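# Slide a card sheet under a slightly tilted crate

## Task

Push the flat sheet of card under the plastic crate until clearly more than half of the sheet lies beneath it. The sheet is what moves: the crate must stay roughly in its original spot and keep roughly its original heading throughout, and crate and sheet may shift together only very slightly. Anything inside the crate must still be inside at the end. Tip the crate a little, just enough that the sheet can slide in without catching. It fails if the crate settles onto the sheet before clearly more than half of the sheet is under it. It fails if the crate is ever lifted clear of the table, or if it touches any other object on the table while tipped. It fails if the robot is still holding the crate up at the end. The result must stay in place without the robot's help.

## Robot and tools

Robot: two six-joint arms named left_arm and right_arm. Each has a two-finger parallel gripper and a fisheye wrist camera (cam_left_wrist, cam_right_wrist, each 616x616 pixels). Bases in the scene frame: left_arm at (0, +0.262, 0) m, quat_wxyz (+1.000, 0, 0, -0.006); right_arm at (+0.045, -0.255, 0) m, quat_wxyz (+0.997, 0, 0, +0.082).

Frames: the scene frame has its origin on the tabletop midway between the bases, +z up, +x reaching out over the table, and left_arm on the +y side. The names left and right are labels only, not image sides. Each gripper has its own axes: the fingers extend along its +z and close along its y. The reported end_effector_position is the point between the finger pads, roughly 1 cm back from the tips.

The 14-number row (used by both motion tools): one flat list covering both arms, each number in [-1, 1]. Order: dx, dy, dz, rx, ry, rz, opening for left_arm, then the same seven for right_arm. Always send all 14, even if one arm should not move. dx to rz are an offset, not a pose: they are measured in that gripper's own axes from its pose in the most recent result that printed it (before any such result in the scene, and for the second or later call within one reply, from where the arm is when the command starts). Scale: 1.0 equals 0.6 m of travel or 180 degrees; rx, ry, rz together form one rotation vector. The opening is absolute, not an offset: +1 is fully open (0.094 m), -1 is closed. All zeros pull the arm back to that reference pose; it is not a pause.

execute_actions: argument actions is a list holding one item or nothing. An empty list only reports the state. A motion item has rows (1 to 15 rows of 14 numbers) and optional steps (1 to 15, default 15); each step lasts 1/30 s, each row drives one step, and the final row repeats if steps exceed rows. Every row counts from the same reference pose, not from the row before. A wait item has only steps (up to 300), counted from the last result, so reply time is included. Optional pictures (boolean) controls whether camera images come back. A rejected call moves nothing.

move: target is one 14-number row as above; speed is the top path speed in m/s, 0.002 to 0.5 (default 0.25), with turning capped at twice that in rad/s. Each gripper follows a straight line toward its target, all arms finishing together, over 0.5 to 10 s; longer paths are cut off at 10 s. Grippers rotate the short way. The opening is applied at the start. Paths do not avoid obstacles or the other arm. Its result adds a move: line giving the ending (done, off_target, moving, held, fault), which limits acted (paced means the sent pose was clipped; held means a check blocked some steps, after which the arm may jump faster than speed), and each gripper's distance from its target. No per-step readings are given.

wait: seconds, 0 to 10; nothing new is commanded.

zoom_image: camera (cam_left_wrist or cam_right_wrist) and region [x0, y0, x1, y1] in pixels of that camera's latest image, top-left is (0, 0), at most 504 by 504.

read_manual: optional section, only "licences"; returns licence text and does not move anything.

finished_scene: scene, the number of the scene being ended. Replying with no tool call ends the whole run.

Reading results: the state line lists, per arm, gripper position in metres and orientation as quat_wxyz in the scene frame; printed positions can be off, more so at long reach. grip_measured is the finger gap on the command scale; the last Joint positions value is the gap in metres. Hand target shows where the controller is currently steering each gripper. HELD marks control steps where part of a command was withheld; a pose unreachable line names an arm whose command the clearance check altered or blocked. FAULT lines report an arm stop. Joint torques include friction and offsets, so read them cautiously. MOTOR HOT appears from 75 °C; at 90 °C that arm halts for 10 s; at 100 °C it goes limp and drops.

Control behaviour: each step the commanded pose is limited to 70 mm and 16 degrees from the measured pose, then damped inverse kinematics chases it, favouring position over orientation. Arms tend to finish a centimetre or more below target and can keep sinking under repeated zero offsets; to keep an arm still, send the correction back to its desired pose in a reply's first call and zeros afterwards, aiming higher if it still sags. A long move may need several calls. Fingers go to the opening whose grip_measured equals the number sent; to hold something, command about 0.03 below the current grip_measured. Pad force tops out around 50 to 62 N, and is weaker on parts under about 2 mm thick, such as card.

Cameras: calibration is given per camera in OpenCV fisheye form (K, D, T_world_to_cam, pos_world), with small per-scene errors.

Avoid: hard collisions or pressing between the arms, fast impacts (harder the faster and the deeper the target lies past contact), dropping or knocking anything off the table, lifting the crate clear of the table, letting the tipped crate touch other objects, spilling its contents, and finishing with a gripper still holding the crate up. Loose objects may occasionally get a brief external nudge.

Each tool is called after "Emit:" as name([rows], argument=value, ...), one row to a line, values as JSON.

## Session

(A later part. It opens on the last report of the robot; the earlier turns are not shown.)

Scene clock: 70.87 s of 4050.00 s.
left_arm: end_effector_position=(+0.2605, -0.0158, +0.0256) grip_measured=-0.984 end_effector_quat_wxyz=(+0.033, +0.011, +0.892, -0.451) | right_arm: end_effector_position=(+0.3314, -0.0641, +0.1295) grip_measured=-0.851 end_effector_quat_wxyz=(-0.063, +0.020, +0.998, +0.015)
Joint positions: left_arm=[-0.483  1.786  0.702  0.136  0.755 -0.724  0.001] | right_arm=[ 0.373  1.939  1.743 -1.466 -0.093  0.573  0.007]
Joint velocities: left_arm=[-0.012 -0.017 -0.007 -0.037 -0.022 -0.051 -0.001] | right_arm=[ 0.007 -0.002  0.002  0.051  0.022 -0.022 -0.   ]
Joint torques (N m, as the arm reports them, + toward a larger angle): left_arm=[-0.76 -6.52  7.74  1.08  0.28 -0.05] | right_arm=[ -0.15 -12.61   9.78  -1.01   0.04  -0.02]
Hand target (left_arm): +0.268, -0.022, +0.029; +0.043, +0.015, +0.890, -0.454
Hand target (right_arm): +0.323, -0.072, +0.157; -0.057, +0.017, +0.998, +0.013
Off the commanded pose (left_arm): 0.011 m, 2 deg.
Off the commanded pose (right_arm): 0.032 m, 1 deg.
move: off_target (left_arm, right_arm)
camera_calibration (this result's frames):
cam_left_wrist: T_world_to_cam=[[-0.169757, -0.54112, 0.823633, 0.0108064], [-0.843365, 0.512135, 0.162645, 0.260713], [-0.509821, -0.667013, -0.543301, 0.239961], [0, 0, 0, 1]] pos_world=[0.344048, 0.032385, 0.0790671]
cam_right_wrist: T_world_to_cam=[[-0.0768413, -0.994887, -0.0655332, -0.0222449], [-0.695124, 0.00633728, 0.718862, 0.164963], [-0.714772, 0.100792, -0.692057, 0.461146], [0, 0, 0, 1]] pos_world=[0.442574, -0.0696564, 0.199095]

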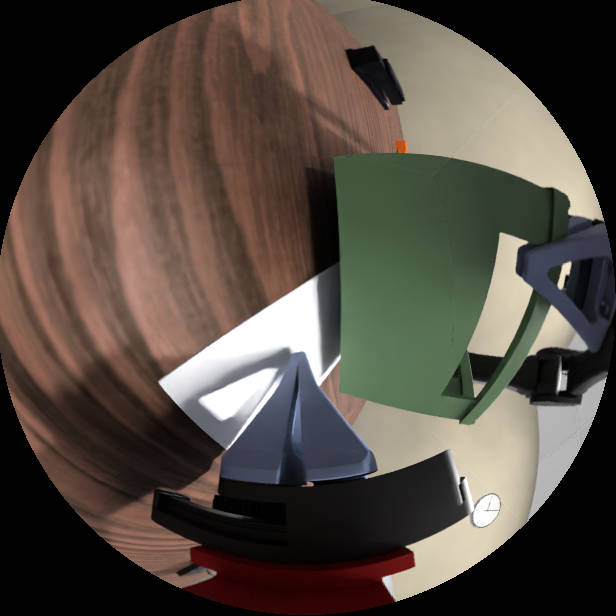

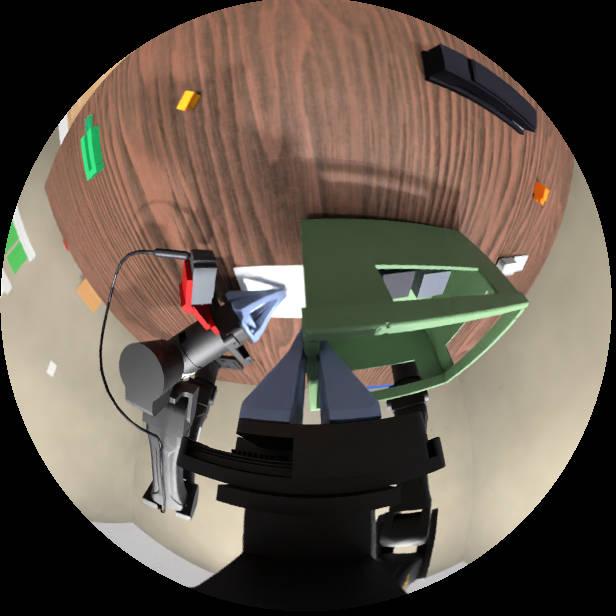

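Emit:
move(target=[-0.012,0.099,-0.163,0,0,0,-1,0.015,-0.01,-0.045,0,0,0,-0.9], speed=0.1)

Emit:
move(target=[0,0.036,0.027,0,0,0,-1,0.015,0,-0.04,0,0,0,-0.9], speed=0.05)

Scene clock: 75.43 s of 4050.00 s.
left_arm: end_effector_position=(+0.2607, +0.0998, +0.0275) grip_measured=-0.984 end_effector_quat_wxyz=(+0.031, +0.000, +0.898, -0.438) | right_arm: end_effector_position=(+0.3323, -0.0633, +0.1274) grip_measured=-0.852 end_effector_quat_wxyz=(-0.068, +0.021, +0.997, +0.013)
Joint positions: left_arm=[-0.079  1.704  0.7   -0.364  0.893 -0.187  0.001] | right_arm=[ 0.373  1.955  1.756 -1.474 -0.094  0.575  0.007]
Joint velocities: left_arm=[ 0.012  0.007 -0.007 -0.125  0.037 -0.007 -0.001] | right_arm=[-0.002  0.012 -0.027 -0.022 -0.007  0.022 -0.   ]
Joint torques (N m, as the arm reports them, + toward a larger angle): left_arm=[ 0.67 -7.    7.45  0.14  0.64  0.16] | right_arm=[ -0.48 -12.56   9.85  -0.98  -0.09  -0.08]
Hand target (left_arm): +0.266, +0.099, +0.037; +0.039, +0.009, +0.893, -0.448
Hand target (right_arm): +0.325, -0.071, +0.155; -0.062, +0.020, +0.998, +0.016
Off the commanded pose (left_arm): 0.010 m, 2 deg.
Off the commanded pose (right_arm): 0.031 m, 1 deg.
move: off_target (right_arm)
camera_calibration (this result's frames):
cam_left_wrist: T_world_to_cam=[[-0.14908, -0.566727, 0.810306, 0.0693357], [-0.850011, 0.492143, 0.18782, 0.204381], [-0.505229, -0.660769, -0.555093, 0.31666], [0, 0, 0, 1]] pos_world=[0.344048, 0.147949, 0.0812058]
cam_right_wrist: T_world_to_cam=[[-0.0794874, -0.995052, -0.0596108, -0.0213871], [-0.68754, 0.0114265, 0.726057, 0.163995], [-0.721783, 0.0986971, -0.685046, 0.461626], [0, 0, 0, 1]] pos_world=[0.444247, -0.0687163, 0.195891]

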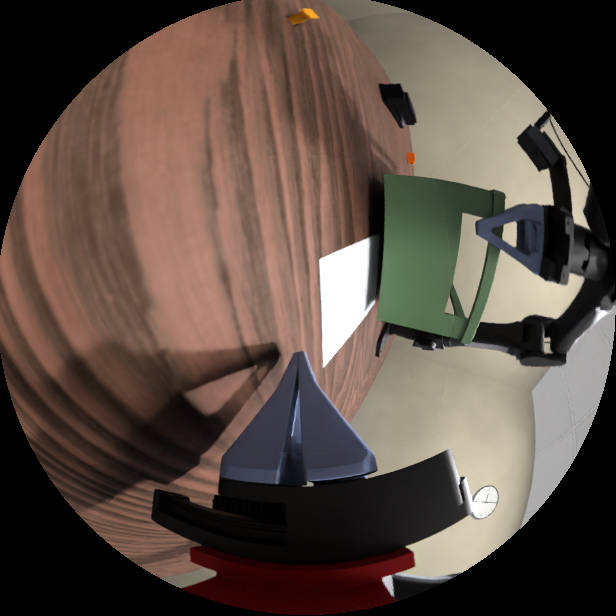

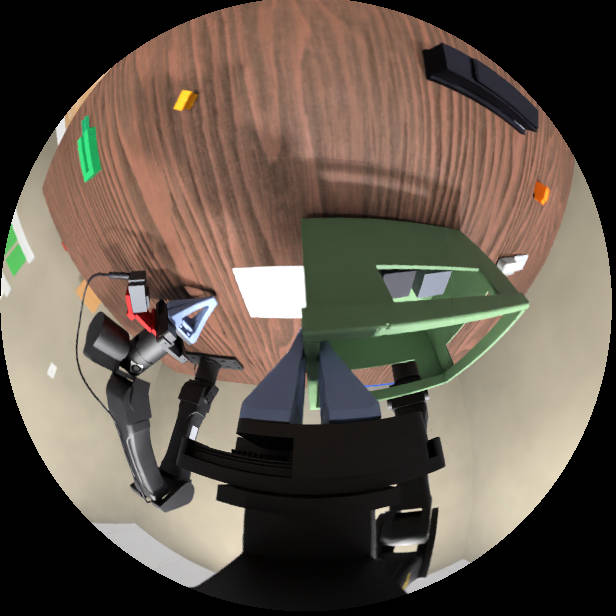

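Scene clock: 76.30 s of 4050.00 s.
left_arm: end_effector_position=(+0.2684, +0.0957, +0.0168) grip_measured=-0.984 end_effector_quat_wxyz=(+0.037, +0.006, +0.891, -0.452) | right_arm: end_effector_position=(+0.3348, -0.0627, +0.1267) grip_measured=-0.852 end_effector_quat_wxyz=(-0.069, +0.027, +0.997, +0.009)
Joint positions: left_arm=[-0.079  1.776  0.7   -0.274  0.924 -0.187  0.001] | right_arm=[ 0.373  1.97   1.774 -1.482 -0.09   0.587  0.007]
Joint velocities: left_arm=[ 0.032  0.017  0.017 -0.051 -0.022  0.022 -0.   ] | right_arm=[ 0.012  0.007  0.002 -0.022 -0.022  0.022  0.001]
Joint torques (N m, as the arm reports them, + toward a larger angle): left_arm=[ 0.41 -5.21  2.53  0.57  0.2   0.08] | right_arm=[  0.63 -11.69  10.16  -0.92  -0.15  -0.03]
Hand target (left_arm): +0.261, +0.101, +0.001; +0.030, +0.000, +0.898, -0.438
Hand target (right_arm): +0.327, -0.064, +0.151; -0.067, +0.021, +0.997, +0.014
Off the commanded pose (left_arm): 0.018 m, 2 deg.
Off the commanded pose (right_arm): 0.027 m, 1 deg.
move: off_target (left_arm, right_arm)
camera_calibration (this result's frames):
cam_left_wrist: T_world_to_cam=[[-0.165674, -0.539716, 0.825384, 0.0784979], [-0.849524, 0.503175, 0.158505, 0.214269], [-0.500861, -0.674923, -0.541865, 0.311827], [0, 0, 0, 1]] pos_world=[0.351214, 0.145011, 0.0702141]
cam_right_wrist: T_world_to_cam=[[-0.0911941, -0.994481, -0.0518764, -0.0176365], [-0.685797, 0.0249452, 0.727365, 0.166295], [-0.722057, 0.101908, -0.684287, 0.463098], [0, 0, 0, 1]] pos_world=[0.446819, -0.0688808, 0.195019]

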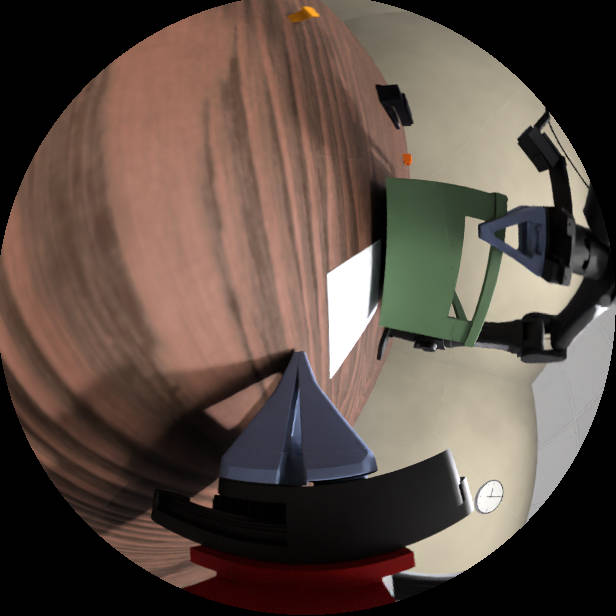

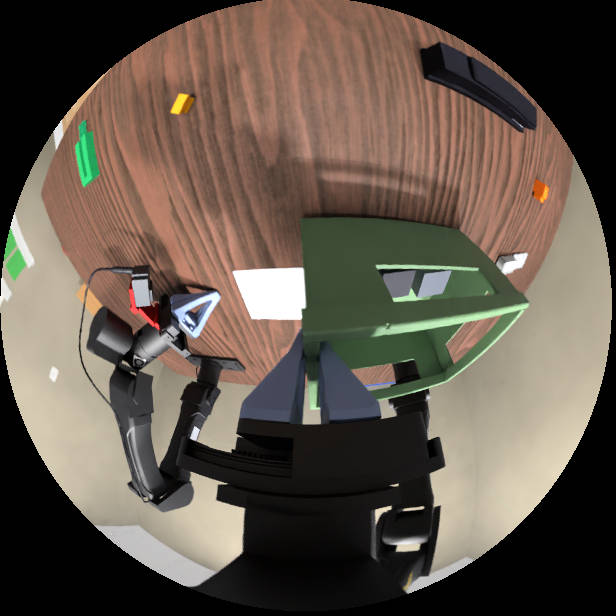

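Emit:
move(target=[0,-0.088,0.163,0,0,0,-1,0.033,-0.01,-0.05,0,0,0,-0.9], speed=0.04)

Scene clock: 81.07 s of 4050.00 s.
left_arm: end_effector_position=(+0.2732, -0.0154, +0.0190) grip_measured=-0.984 end_effector_quat_wxyz=(+0.045, +0.022, +0.877, -0.479) | right_arm: end_effector_position=(+0.3344, -0.0626, +0.1261) grip_measured=-0.853 end_effector_quat_wxyz=(-0.070, +0.028, +0.997, +0.010)
Joint positions: left_arm=[-0.444  1.864  0.7    0.258  0.819 -0.703  0.001] | right_arm=[ 0.373  1.969  1.77  -1.479 -0.091  0.589  0.007]
Joint velocities: left_arm=[-0.012  0.002 -0.032  0.022  0.022 -0.037 -0.002] | right_arm=[ 0.022 -0.022  0.002  0.022  0.022  0.051 -0.   ]
Joint torques (N m, as the arm reports them, + toward a larger angle): left_arm=[-1.46 -5.39  6.04  0.76 -0.05 -0.05] | right_arm=[  0.63 -14.24   8.48  -1.06  -0.1    0.06]
Hand target (left_arm): +0.270, -0.014, +0.002; +0.033, +0.008, +0.890, -0.454
Hand target (right_arm): +0.319, -0.068, +0.157; -0.066, +0.027, +0.997, +0.012
Off the commanded pose (left_arm): 0.017 m, 4 deg.
Off the commanded pose (right_arm): 0.037 m, 0 deg.
joint sent to its limit (right arm) — the command would take joint 4 (wrist pitch) past its lower limit, so that joint was sent only as far as its limit.
move: off_target (left_arm, right_arm)
camera_calibration (this result's frames):
cam_left_wrist: T_world_to_cam=[[-0.201745, -0.485986, 0.850363, 0.0277441], [-0.841694, 0.529999, 0.103208, 0.273226], [-0.500849, -0.694924, -0.515976, 0.239664], [0, 0, 0, 1]] pos_world=[0.355605, 0.0352218, 0.0718691]
cam_right_wrist: T_world_to_cam=[[-0.0932946, -0.994248, -0.0526106, -0.0168382], [-0.684909, 0.0257367, 0.728174, 0.1661], [-0.722631, 0.103968, -0.68337, 0.462566], [0, 0, 0, 1]] pos_world=[0.446456, -0.0691082, 0.194268]

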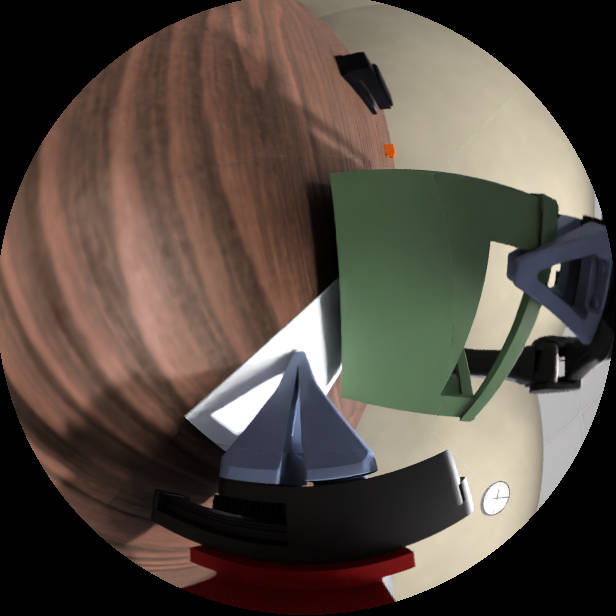

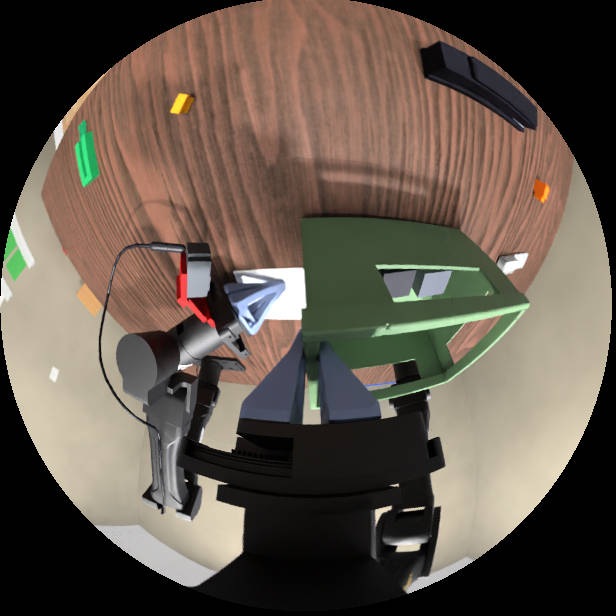

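Emit:
move(target=[0.008,0.077,-0.168,-0.178,0,0,-1,0.03,-0.01,-0.055,0,0,0,-0.9], speed=0.1)

Scene clock: 88.33 s of 4050.00 s.
left_arm: end_effector_position=(+0.2578, +0.0911, +0.0232) grip_measured=-0.984 end_effector_quat_wxyz=(+0.031, +0.003, +0.975, -0.219) | right_arm: end_effector_position=(+0.3332, -0.0633, +0.1257) grip_measured=-0.853 end_effector_quat_wxyz=(-0.072, +0.026, +0.997, +0.009)
Joint positions: left_arm=[-0.358  1.618  0.836 -0.561  0.387 -0.408  0.001] | right_arm=[ 0.373  1.968  1.766 -1.481 -0.091  0.585  0.007]
Joint velocities: left_arm=[ 0.002 -0.017 -0.022  0.066 -0.022 -0.022  0.   ] | right_arm=[-0.002  0.002 -0.012  0.066 -0.037 -0.007 -0.   ]
Joint torques (N m, as the arm reports them, + toward a larger angle): left_arm=[ 0.82 -7.9   8.5   0.21  0.15  0.14] | right_arm=[  0.31 -14.31   9.13  -1.02  -0.11   0.11]
Hand target (left_arm): +0.266, +0.093, +0.034; +0.047, +0.007, +0.975, -0.219
Hand target (right_arm): +0.321, -0.069, +0.158; -0.063, +0.029, +0.998, +0.015
Off the commanded pose (left_arm): 0.014 m, 2 deg.
Off the commanded pose (right_arm): 0.038 m, 0 deg.
joint sent to its limit (right arm) — the command would take joint 4 (wrist pitch) past its lower limit, so that joint was sent only as far as its limit.
After step 90, 0.97 s passed at rest.
move: off_target (left_arm, right_arm)
camera_calibration (this result's frames):
cam_left_wrist: T_world_to_cam=[[-0.141064, -0.871212, 0.470202, 0.101073], [-0.853009, 0.34802, 0.388919, 0.21622], [-0.50247, -0.346224, -0.792245, 0.283139], [0, 0, 0, 1]] pos_world=[0.340965, 0.110837, 0.0926984]
cam_right_wrist: T_world_to_cam=[[-0.0889859, -0.994748, -0.0505699, -0.0193975], [-0.682228, 0.0238802, 0.730749, 0.164285], [-0.725704, 0.0995265, -0.68077, 0.461904], [0, 0, 0, 1]] pos_world=[0.44556, -0.0691905, 0.193418]

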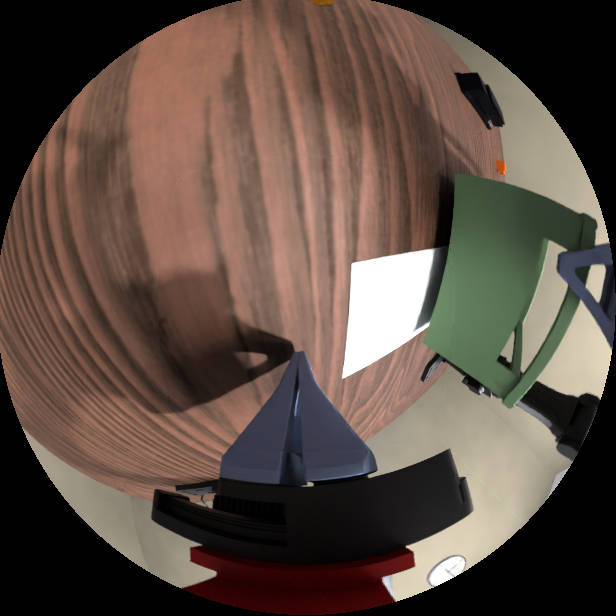

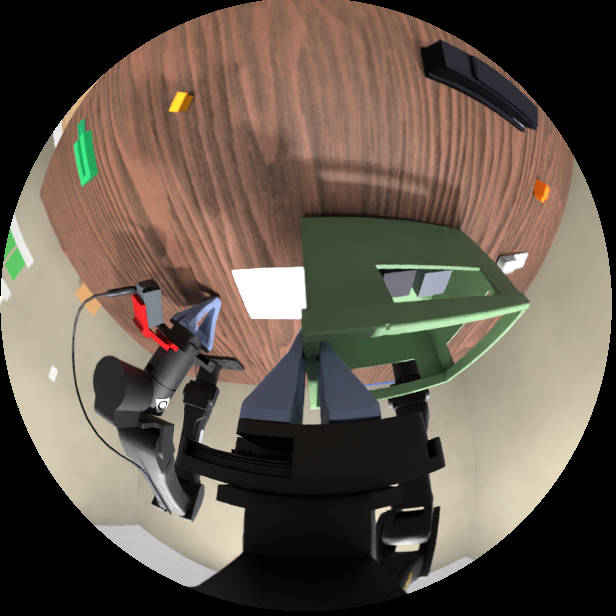

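Emit:
move(target=[-0.02,0.02,0.045,0,0,0,-1,0.025,-0.01,-0.05,0,0,0,-0.9], speed=0.05)

Scene clock: 91.43 s of 4050.00 s.
left_arm: end_effector_position=(+0.2684, +0.0800, +0.0172) grip_measured=-0.984 end_effector_quat_wxyz=(+0.035, +0.005, +0.967, -0.254) | right_arm: end_effector_position=(+0.3341, -0.0623, +0.1229) grip_measured=-0.853 end_effector_quat_wxyz=(-0.073, +0.027, +0.997, +0.009)
Joint positions: left_arm=[-0.345  1.671  0.836 -0.476  0.453 -0.405  0.001] | right_arm=[ 0.373  1.975  1.765 -1.475 -0.094  0.586  0.007]
Joint velocities: left_arm=[-0.012  0.002 -0.007  0.022 -0.007 -0.066 -0.   ] | right_arm=[ 0.007 -0.002 -0.017 -0.022  0.037  0.022 -0.001]
Joint torques (N m, as the arm reports them, + toward a larger angle): left_arm=[ 0.51 -2.99  5.57  0.63 -0.28  0.15] | right_arm=[  0.14 -13.92   9.47  -1.09  -0.09   0.01]
Hand target (left_arm): +0.270, +0.092, -0.004; +0.031, +0.003, +0.975, -0.220
Hand target (right_arm): +0.322, -0.069, +0.155; -0.067, +0.026, +0.997, +0.012
Off the commanded pose (left_arm): 0.025 m, 4 deg.
Off the commanded pose (right_arm): 0.037 m, 0 deg.
joint sent to its limit (right arm) — the command would take joint 4 (wrist pitch) past its lower limit, so that joint was sent only as far as its limit.
move: off_target (left_arm, right_arm)
camera_calibration (this result's frames):
cam_left_wrist: T_world_to_cam=[[-0.150271, -0.835067, 0.529227, 0.0943118], [-0.85432, 0.379083, 0.355575, 0.2299], [-0.49755, -0.398696, -0.77038, 0.28243], [0, 0, 0, 1]] pos_world=[0.351104, 0.104209, 0.0859193]
cam_right_wrist: T_world_to_cam=[[-0.0908883, -0.994551, -0.0510684, -0.0177501], [-0.68011, 0.0245299, 0.732699, 0.165957], [-0.727454, 0.101326, -0.678634, 0.461024], [0, 0, 0, 1]] pos_world=[0.446629, -0.068438, 0.190364]

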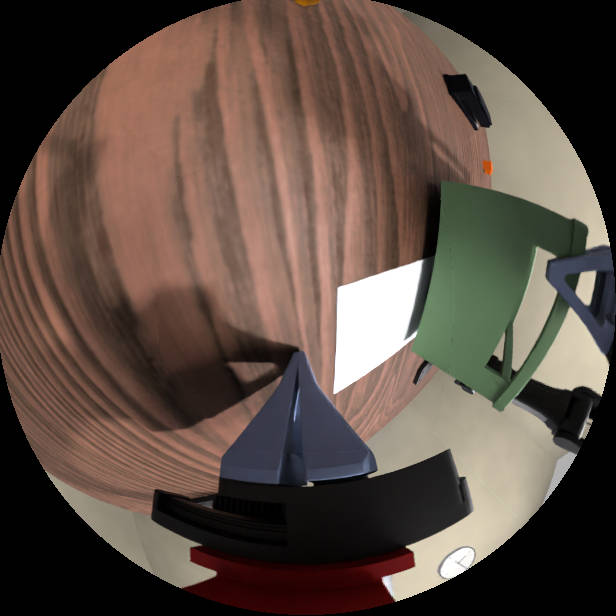

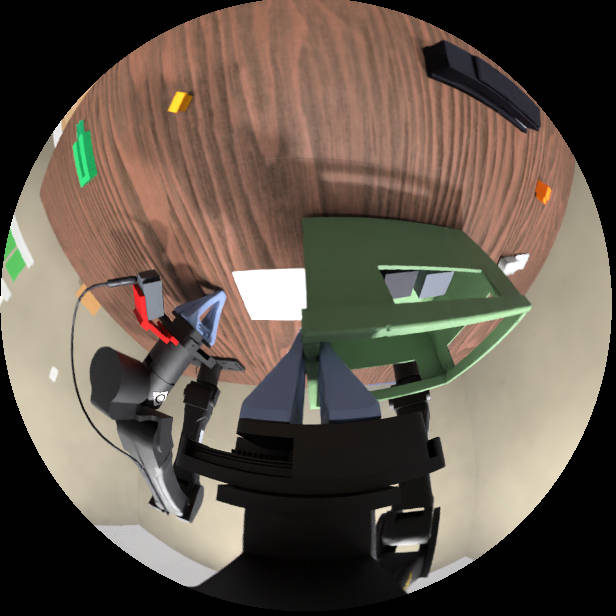

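Emit:
move(target=[0,-0.075,0.07,0,0,0,-1,0,-0.01,-0.07,0,0,0,-0.9], speed=0.02)

Scene clock: 97.63 s of 4050.00 s.
left_arm: end_effector_position=(+0.2722, +0.0160, +0.0190) grip_measured=-0.984 end_effector_quat_wxyz=(+0.043, +0.012, +0.958, -0.284) | right_arm: end_effector_position=(+0.3410, -0.0638, +0.1251) grip_measured=-0.854 end_effector_quat_wxyz=(-0.077, +0.038, +0.996, +0.007)
Joint positions: left_arm=[-0.515  1.745  0.889 -0.329  0.448 -0.589  0.001] | right_arm=[ 0.36   2.006  1.816 -1.504 -0.094  0.594  0.007]
Joint velocities: left_arm=[-0.027 -0.012 -0.017 -0.007 -0.037  0.081 -0.   ] | right_arm=[ 0.007  0.002  0.007  0.022  0.007 -0.051  0.   ]
Joint torques (N m, as the arm reports them, + toward a larger angle): left_arm=[-1.23 -4.75  6.84  0.54 -0.16 -0.07] | right_arm=[ -0.71 -14.83  10.05  -0.79  -0.08  -0.26]
Hand target (left_arm): +0.269, +0.021, +0.003; +0.033, +0.006, +0.966, -0.255
Hand target (right_arm): +0.339, -0.070, +0.162; -0.050, +0.029, +0.998, +0.023
Off the commanded pose (left_arm): 0.017 m, 4 deg.
Off the commanded pose (right_arm): 0.040 m, 1 deg.
joint sent to its limit (right arm) — the command would take joint 4 (wrist pitch) past its lower limit, so that joint was sent only as far as its limit.
move: off_target (left_arm, right_arm)
camera_calibration (this result's frames):
cam_left_wrist: T_world_to_cam=[[-0.170721, -0.798512, 0.577264, 0.0445066], [-0.856649, 0.409755, 0.313455, 0.257736], [-0.486834, -0.440999, -0.753998, 0.257614], [0, 0, 0, 1]] pos_world=[0.353803, 0.0435381, 0.0877597]
cam_right_wrist: T_world_to_cam=[[-0.112789, -0.992624, -0.0444583, -0.0117351], [-0.673443, 0.043469, 0.73796, 0.167424], [-0.730584, 0.113174, -0.673379, 0.468846], [0, 0, 0, 1]] pos_world=[0.453958, -0.0719873, 0.191637]

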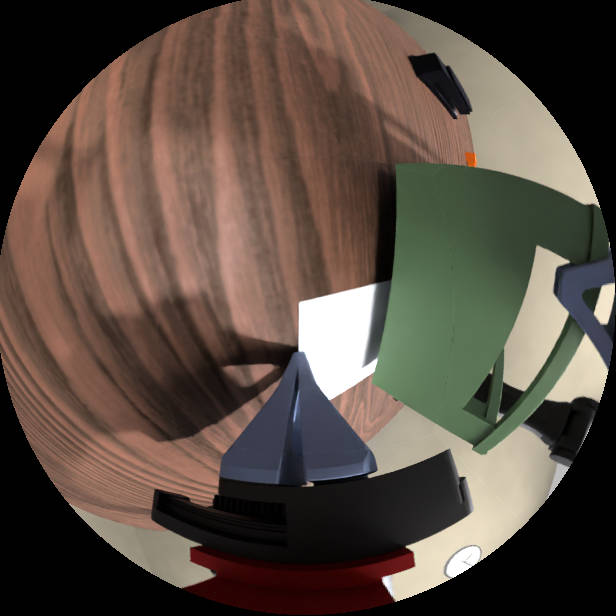

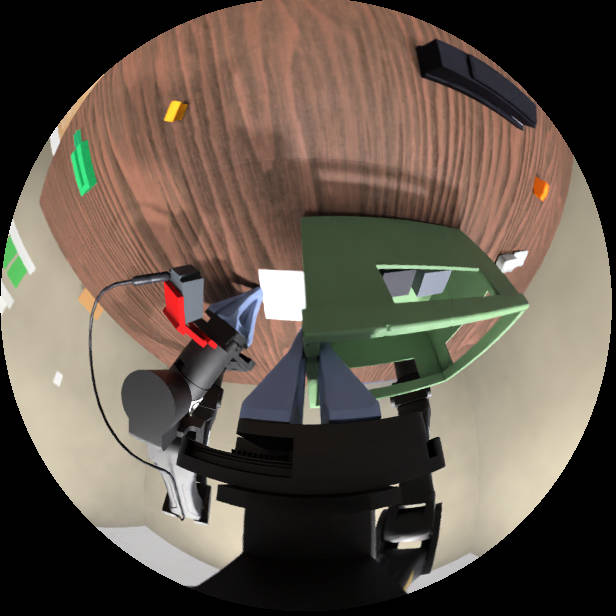

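Emit:
move(target=[0,-0.047,0.057,0,0,0,-1,0.025,-0.008,-0.055,0,-0.01,0,-0.9], speed=0.02)

Scene clock: 101.60 s of 4050.00 s.
left_arm: end_effector_position=(+0.2749, -0.0290, +0.0203) grip_measured=-0.984 end_effector_quat_wxyz=(+0.050, +0.019, +0.949, -0.310) | right_arm: end_effector_position=(+0.3413, -0.0639, +0.1264) grip_measured=-0.854 end_effector_quat_wxyz=(-0.073, +0.042, +0.996, +0.007)
Joint positions: left_arm=[-0.612  1.815  0.944 -0.227  0.445 -0.692  0.001] | right_arm=[ 0.361  1.999  1.813 -1.5   -0.089  0.604  0.007]
Joint velocities: left_arm=[ 0.002 -0.012 -0.002 -0.022  0.022 -0.066 -0.001] | right_arm=[-0.002 -0.002 -0.007 -0.007 -0.007 -0.022 -0.   ]
Joint torques (N m, as the arm reports them, + toward a larger angle): left_arm=[-1.13 -5.8   7.26  0.66 -0.11 -0.07] | right_arm=[  0.74 -14.85   8.24  -0.81   0.03   0.04]
Hand target (left_arm): +0.273, -0.026, +0.006; +0.042, +0.013, +0.958, -0.285
Hand target (right_arm): +0.331, -0.068, +0.158; -0.055, +0.039, +0.998, +0.010
Off the commanded pose (left_arm): 0.015 m, 3 deg.
Off the commanded pose (right_arm): 0.035 m, 1 deg.
joint sent to its limit (right arm) — the command would take joint 4 (wrist pitch) past its lower limit, so that joint was sent only as far as its limit.
move: off_target (left_arm, right_arm)
camera_calibration (this result's frames):
cam_left_wrist: T_world_to_cam=[[-0.189461, -0.764349, 0.61634, 0.0136657], [-0.856409, 0.435674, 0.27704, 0.279501], [-0.480278, -0.475351, -0.737139, 0.23701], [0, 0, 0, 1]] pos_world=[0.355787, 0.00133727, 0.0888541]
cam_right_wrist: T_world_to_cam=[[-0.120133, -0.991773, -0.0442006, -0.00922424], [-0.679325, 0.049656, 0.732156, 0.169742], [-0.723938, 0.117983, -0.679702, 0.468761], [0, 0, 0, 1]] pos_world=[0.453556, -0.0728828, 0.193933]

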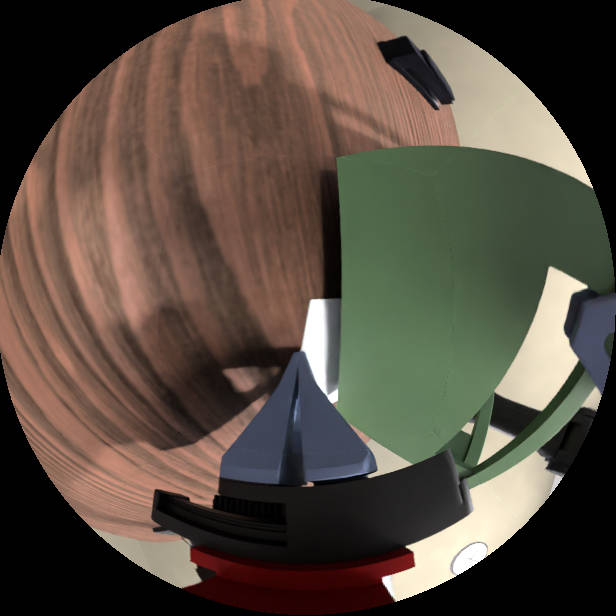

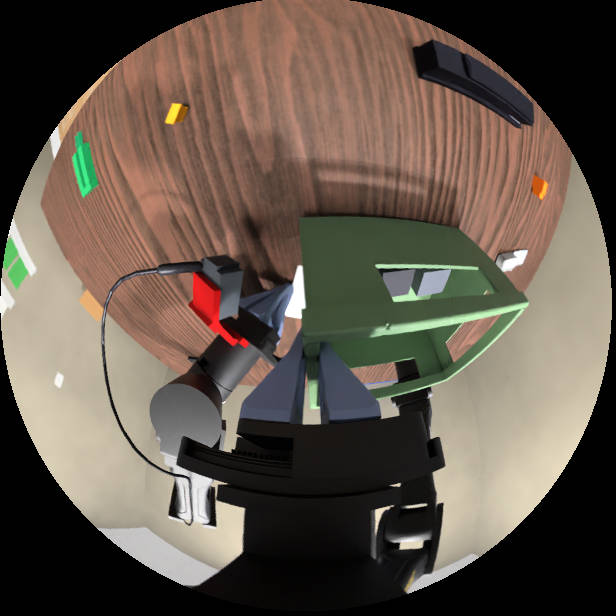

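Emit:
move(target=[0,0.076,-0.18,0,0,0,-1,0.02,0,0.03,0,0,0,-0.9], speed=0.05)

Emit:
move(target=[0,0,0,0,0,0,-1,0,0,0,0,0,0,1])

Emit:
move(target=[0,0.1,-0.15,0,0,0,-1,0,0,-0.15,0,0,0,1])

Scene clock: 107.00 s of 4050.00 s.
left_arm: end_effector_position=(+0.2716, +0.0697, +0.0749) grip_measured=-0.984 end_effector_quat_wxyz=(+0.053, +0.014, +0.952, -0.301) | right_arm: end_effector_position=(+0.3427, -0.0572, +0.1085) grip_measured=-0.854 end_effector_quat_wxyz=(-0.058, +0.043, +0.997, +0.021)
Joint positions: left_arm=[-0.332  1.549  0.918 -0.609  0.535 -0.406  0.001] | right_arm=[ 0.371  1.975  1.712 -1.382 -0.098  0.617  0.007]
Joint velocities: left_arm=[ 0.002 -0.002 -0.002 -0.022 -0.022  0.037  0.   ] | right_arm=[ 0.002 -0.002 -0.002  0.007  0.037  0.081 -0.   ]
Joint torques (N m, as the arm reports them, + toward a larger angle): left_arm=[ 0.75 -7.78  7.12  0.38  0.41  0.13] | right_arm=[  1.04 -11.21   3.44  -0.31  -0.01   0.11]
Hand target (left_arm): +0.269, +0.071, +0.082; +0.053, +0.019, +0.950, -0.308
Hand target (right_arm): +0.327, -0.062, +0.110; -0.072, +0.042, +0.996, +0.007
Off the commanded pose (left_arm): 0.006 m, 1 deg.
Off the commanded pose (right_arm): 0.017 m, 2 deg.
move: off_target (right_arm)
camera_calibration (this result's frames):
cam_left_wrist: T_world_to_cam=[[-0.180557, -0.777914, 0.601872, 0.0543835], [-0.862936, 0.418919, 0.282575, 0.221017], [-0.471954, -0.468356, -0.746928, 0.320521], [0, 0, 0, 1]] pos_world=[0.351814, 0.099835, 0.14422]
cam_right_wrist: T_world_to_cam=[[-0.122449, -0.989705, -0.0740985, 0.00094949], [-0.701078, 0.0334098, 0.712302, 0.192181], [-0.702493, 0.13917, -0.697951, 0.452612], [0, 0, 0, 1]] pos_world=[0.452807, -0.0684708, 0.17908]

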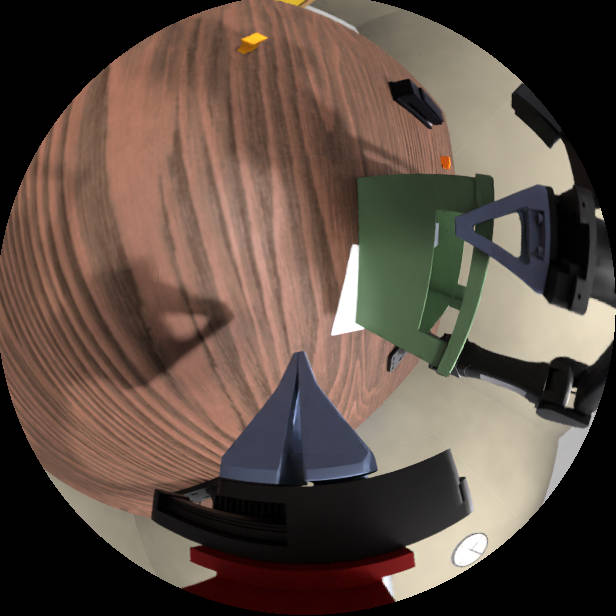

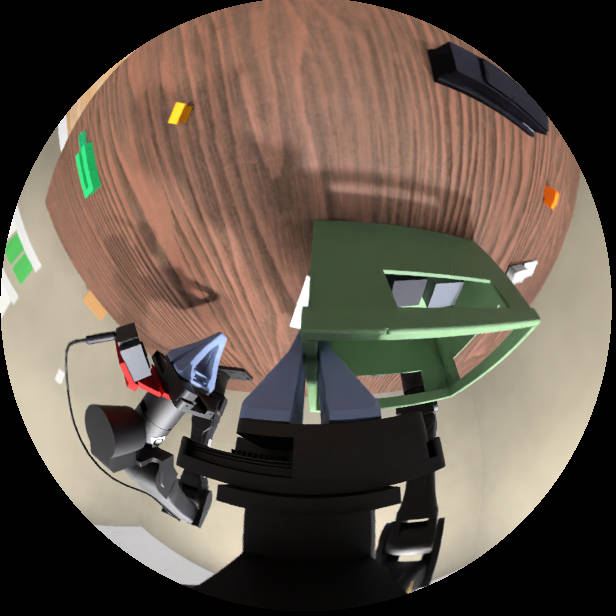

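Scene clock: 107.50 s of 4050.00 s.
left_arm: end_effector_position=(+0.2716, +0.0697, +0.0749) grip_measured=-0.984 end_effector_quat_wxyz=(+0.053, +0.014, +0.952, -0.301) | right_arm: end_effector_position=(+0.3428, -0.0573, +0.1084) grip_measured=+1.000 end_effector_quat_wxyz=(-0.058, +0.043, +0.997, +0.021)
Joint positions: left_arm=[-0.332  1.549  0.918 -0.609  0.535 -0.406  0.001] | right_arm=[ 0.371  1.975  1.712 -1.381 -0.097  0.617  0.094]
Joint velocities: left_arm=[ 0.007 -0.002 -0.002 -0.007 -0.007 -0.081  0.001] | right_arm=[ 0.002 -0.002 -0.002  0.007 -0.007  0.022  0.   ]
Joint torques (N m, as the arm reports them, + toward a larger angle): left_arm=[-0.01 -6.34  6.97  0.56  0.27 -0.01] | right_arm=[-0.07 -9.1   5.72  0.08 -0.1   0.01]
Hand target (left_arm): +0.272, +0.070, +0.075; +0.053, +0.014, +0.952, -0.301
Hand target (right_arm): +0.343, -0.057, +0.108; -0.058, +0.043, +0.997, +0.021
Off the commanded pose (left_arm): 0.000 m, 0 deg.
Off the commanded pose (right_arm): 0.000 m, 0 deg.
move: done
camera_calibration (this result's frames):
cam_left_wrist: T_world_to_cam=[[-0.180557, -0.777914, 0.601872, 0.0543835], [-0.862936, 0.418919, 0.282575, 0.221017], [-0.471954, -0.468356, -0.746928, 0.320521], [0, 0, 0, 1]] pos_world=[0.351814, 0.099835, 0.14422]
cam_right_wrist: T_world_to_cam=[[-0.12234, -0.989746, -0.073731, 0.00081852], [-0.70159, 0.0336975, 0.711784, 0.192551], [-0.702001, 0.138809, -0.698518, 0.452584], [0, 0, 0, 1]] pos_world=[0.452906, -0.0685009, 0.179144]

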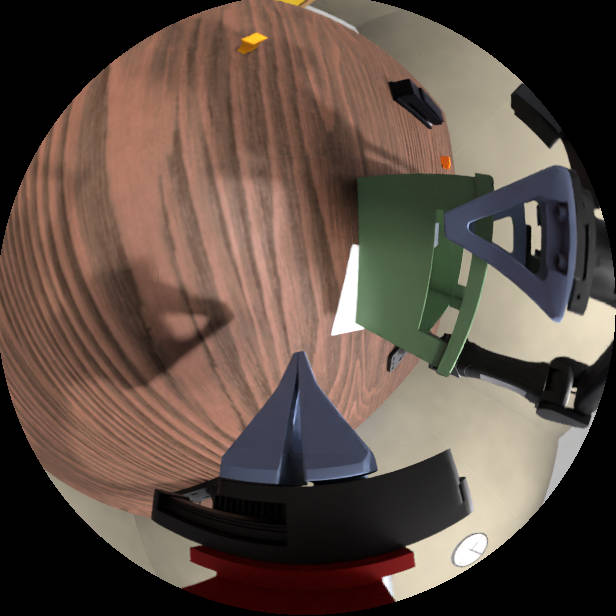

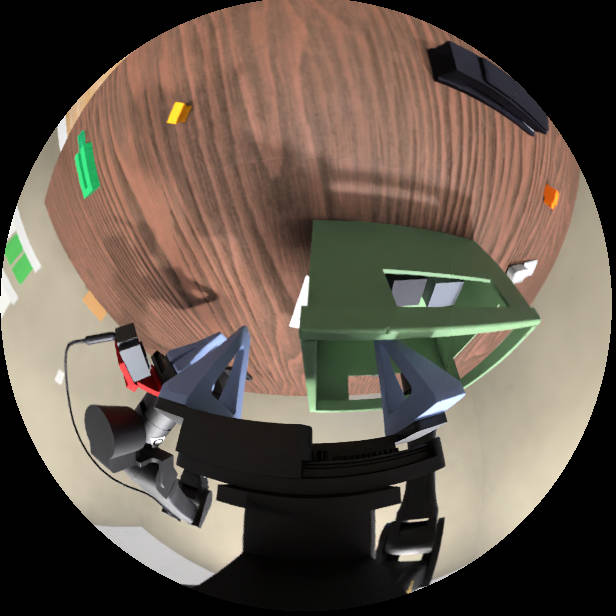

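Scene clock: 108.70 s of 4050.00 s.
left_arm: end_effector_position=(+0.2634, +0.1716, +0.1072) grip_measured=-0.984 end_effector_quat_wxyz=(+0.052, +0.007, +0.956, -0.287) | right_arm: end_effector_position=(+0.3513, -0.0603, +0.1845) grip_measured=+1.000 end_effector_quat_wxyz=(-0.011, +0.047, +0.998, +0.051)
Joint positions: left_arm=[ 0.039  1.47   1.004 -1.008  0.586  0.013  0.001] | right_arm=[ 0.352  1.922  1.944 -1.557 -0.097  0.612  0.094]
Joint velocities: left_arm=[-0.012 -0.002  0.002 -0.007  0.037 -0.007 -0.002] | right_arm=[-0.002  0.017 -0.032 -0.007 -0.022 -0.095  0.   ]
Joint torques (N m, as the arm reports them, + toward a larger angle): left_arm=[ 0.57 -5.23  9.07 -0.01  0.49  0.12] | right_arm=[ -0.59 -10.22   7.69   0.21  -0.1   -0.05]
Hand target (left_arm): +0.267, +0.170, +0.115; +0.057, +0.013, +0.953, -0.297
Hand target (right_arm): +0.353, -0.063, +0.197; +0.003, +0.048, +0.997, +0.060
Off the commanded pose (left_arm): 0.008 m, 2 deg.
Off the commanded pose (right_arm): 0.013 m, 6 deg.
joint sent to its limit (right arm) — the command would take joint 4 (wrist pitch) past its lower limit, so that joint was sent only as far as its limit.
move: off_target (right_arm)
camera_calibration (this result's frames):
cam_left_wrist: T_world_to_cam=[[-0.166449, -0.796371, 0.581453, 0.114419], [-0.867446, 0.398652, 0.297683, 0.165253], [-0.468863, -0.45483, -0.757164, 0.386463], [0, 0, 0, 1]] pos_world=[0.343591, 0.201016, 0.176894]
cam_right_wrist: T_world_to_cam=[[-0.125295, -0.982143, -0.140343, 0.0182967], [-0.766043, 0.00587905, 0.642762, 0.178204], [-0.63046, 0.188044, -0.7531, 0.500026], [0, 0, 0, 1]] pos_world=[0.45405, -0.0771047, 0.264595]

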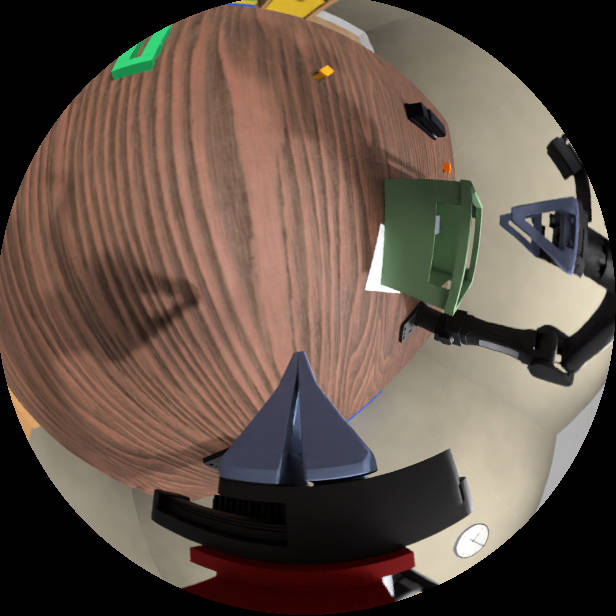

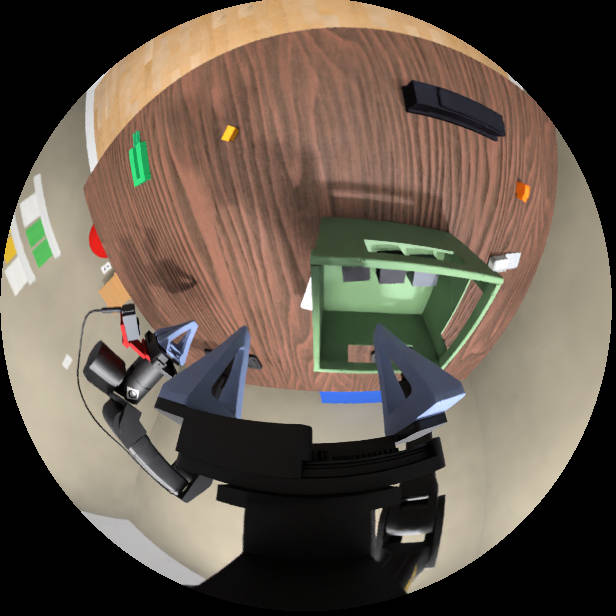

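Emit:
finished_scene(scene=1)

The scene is finished: the task was done.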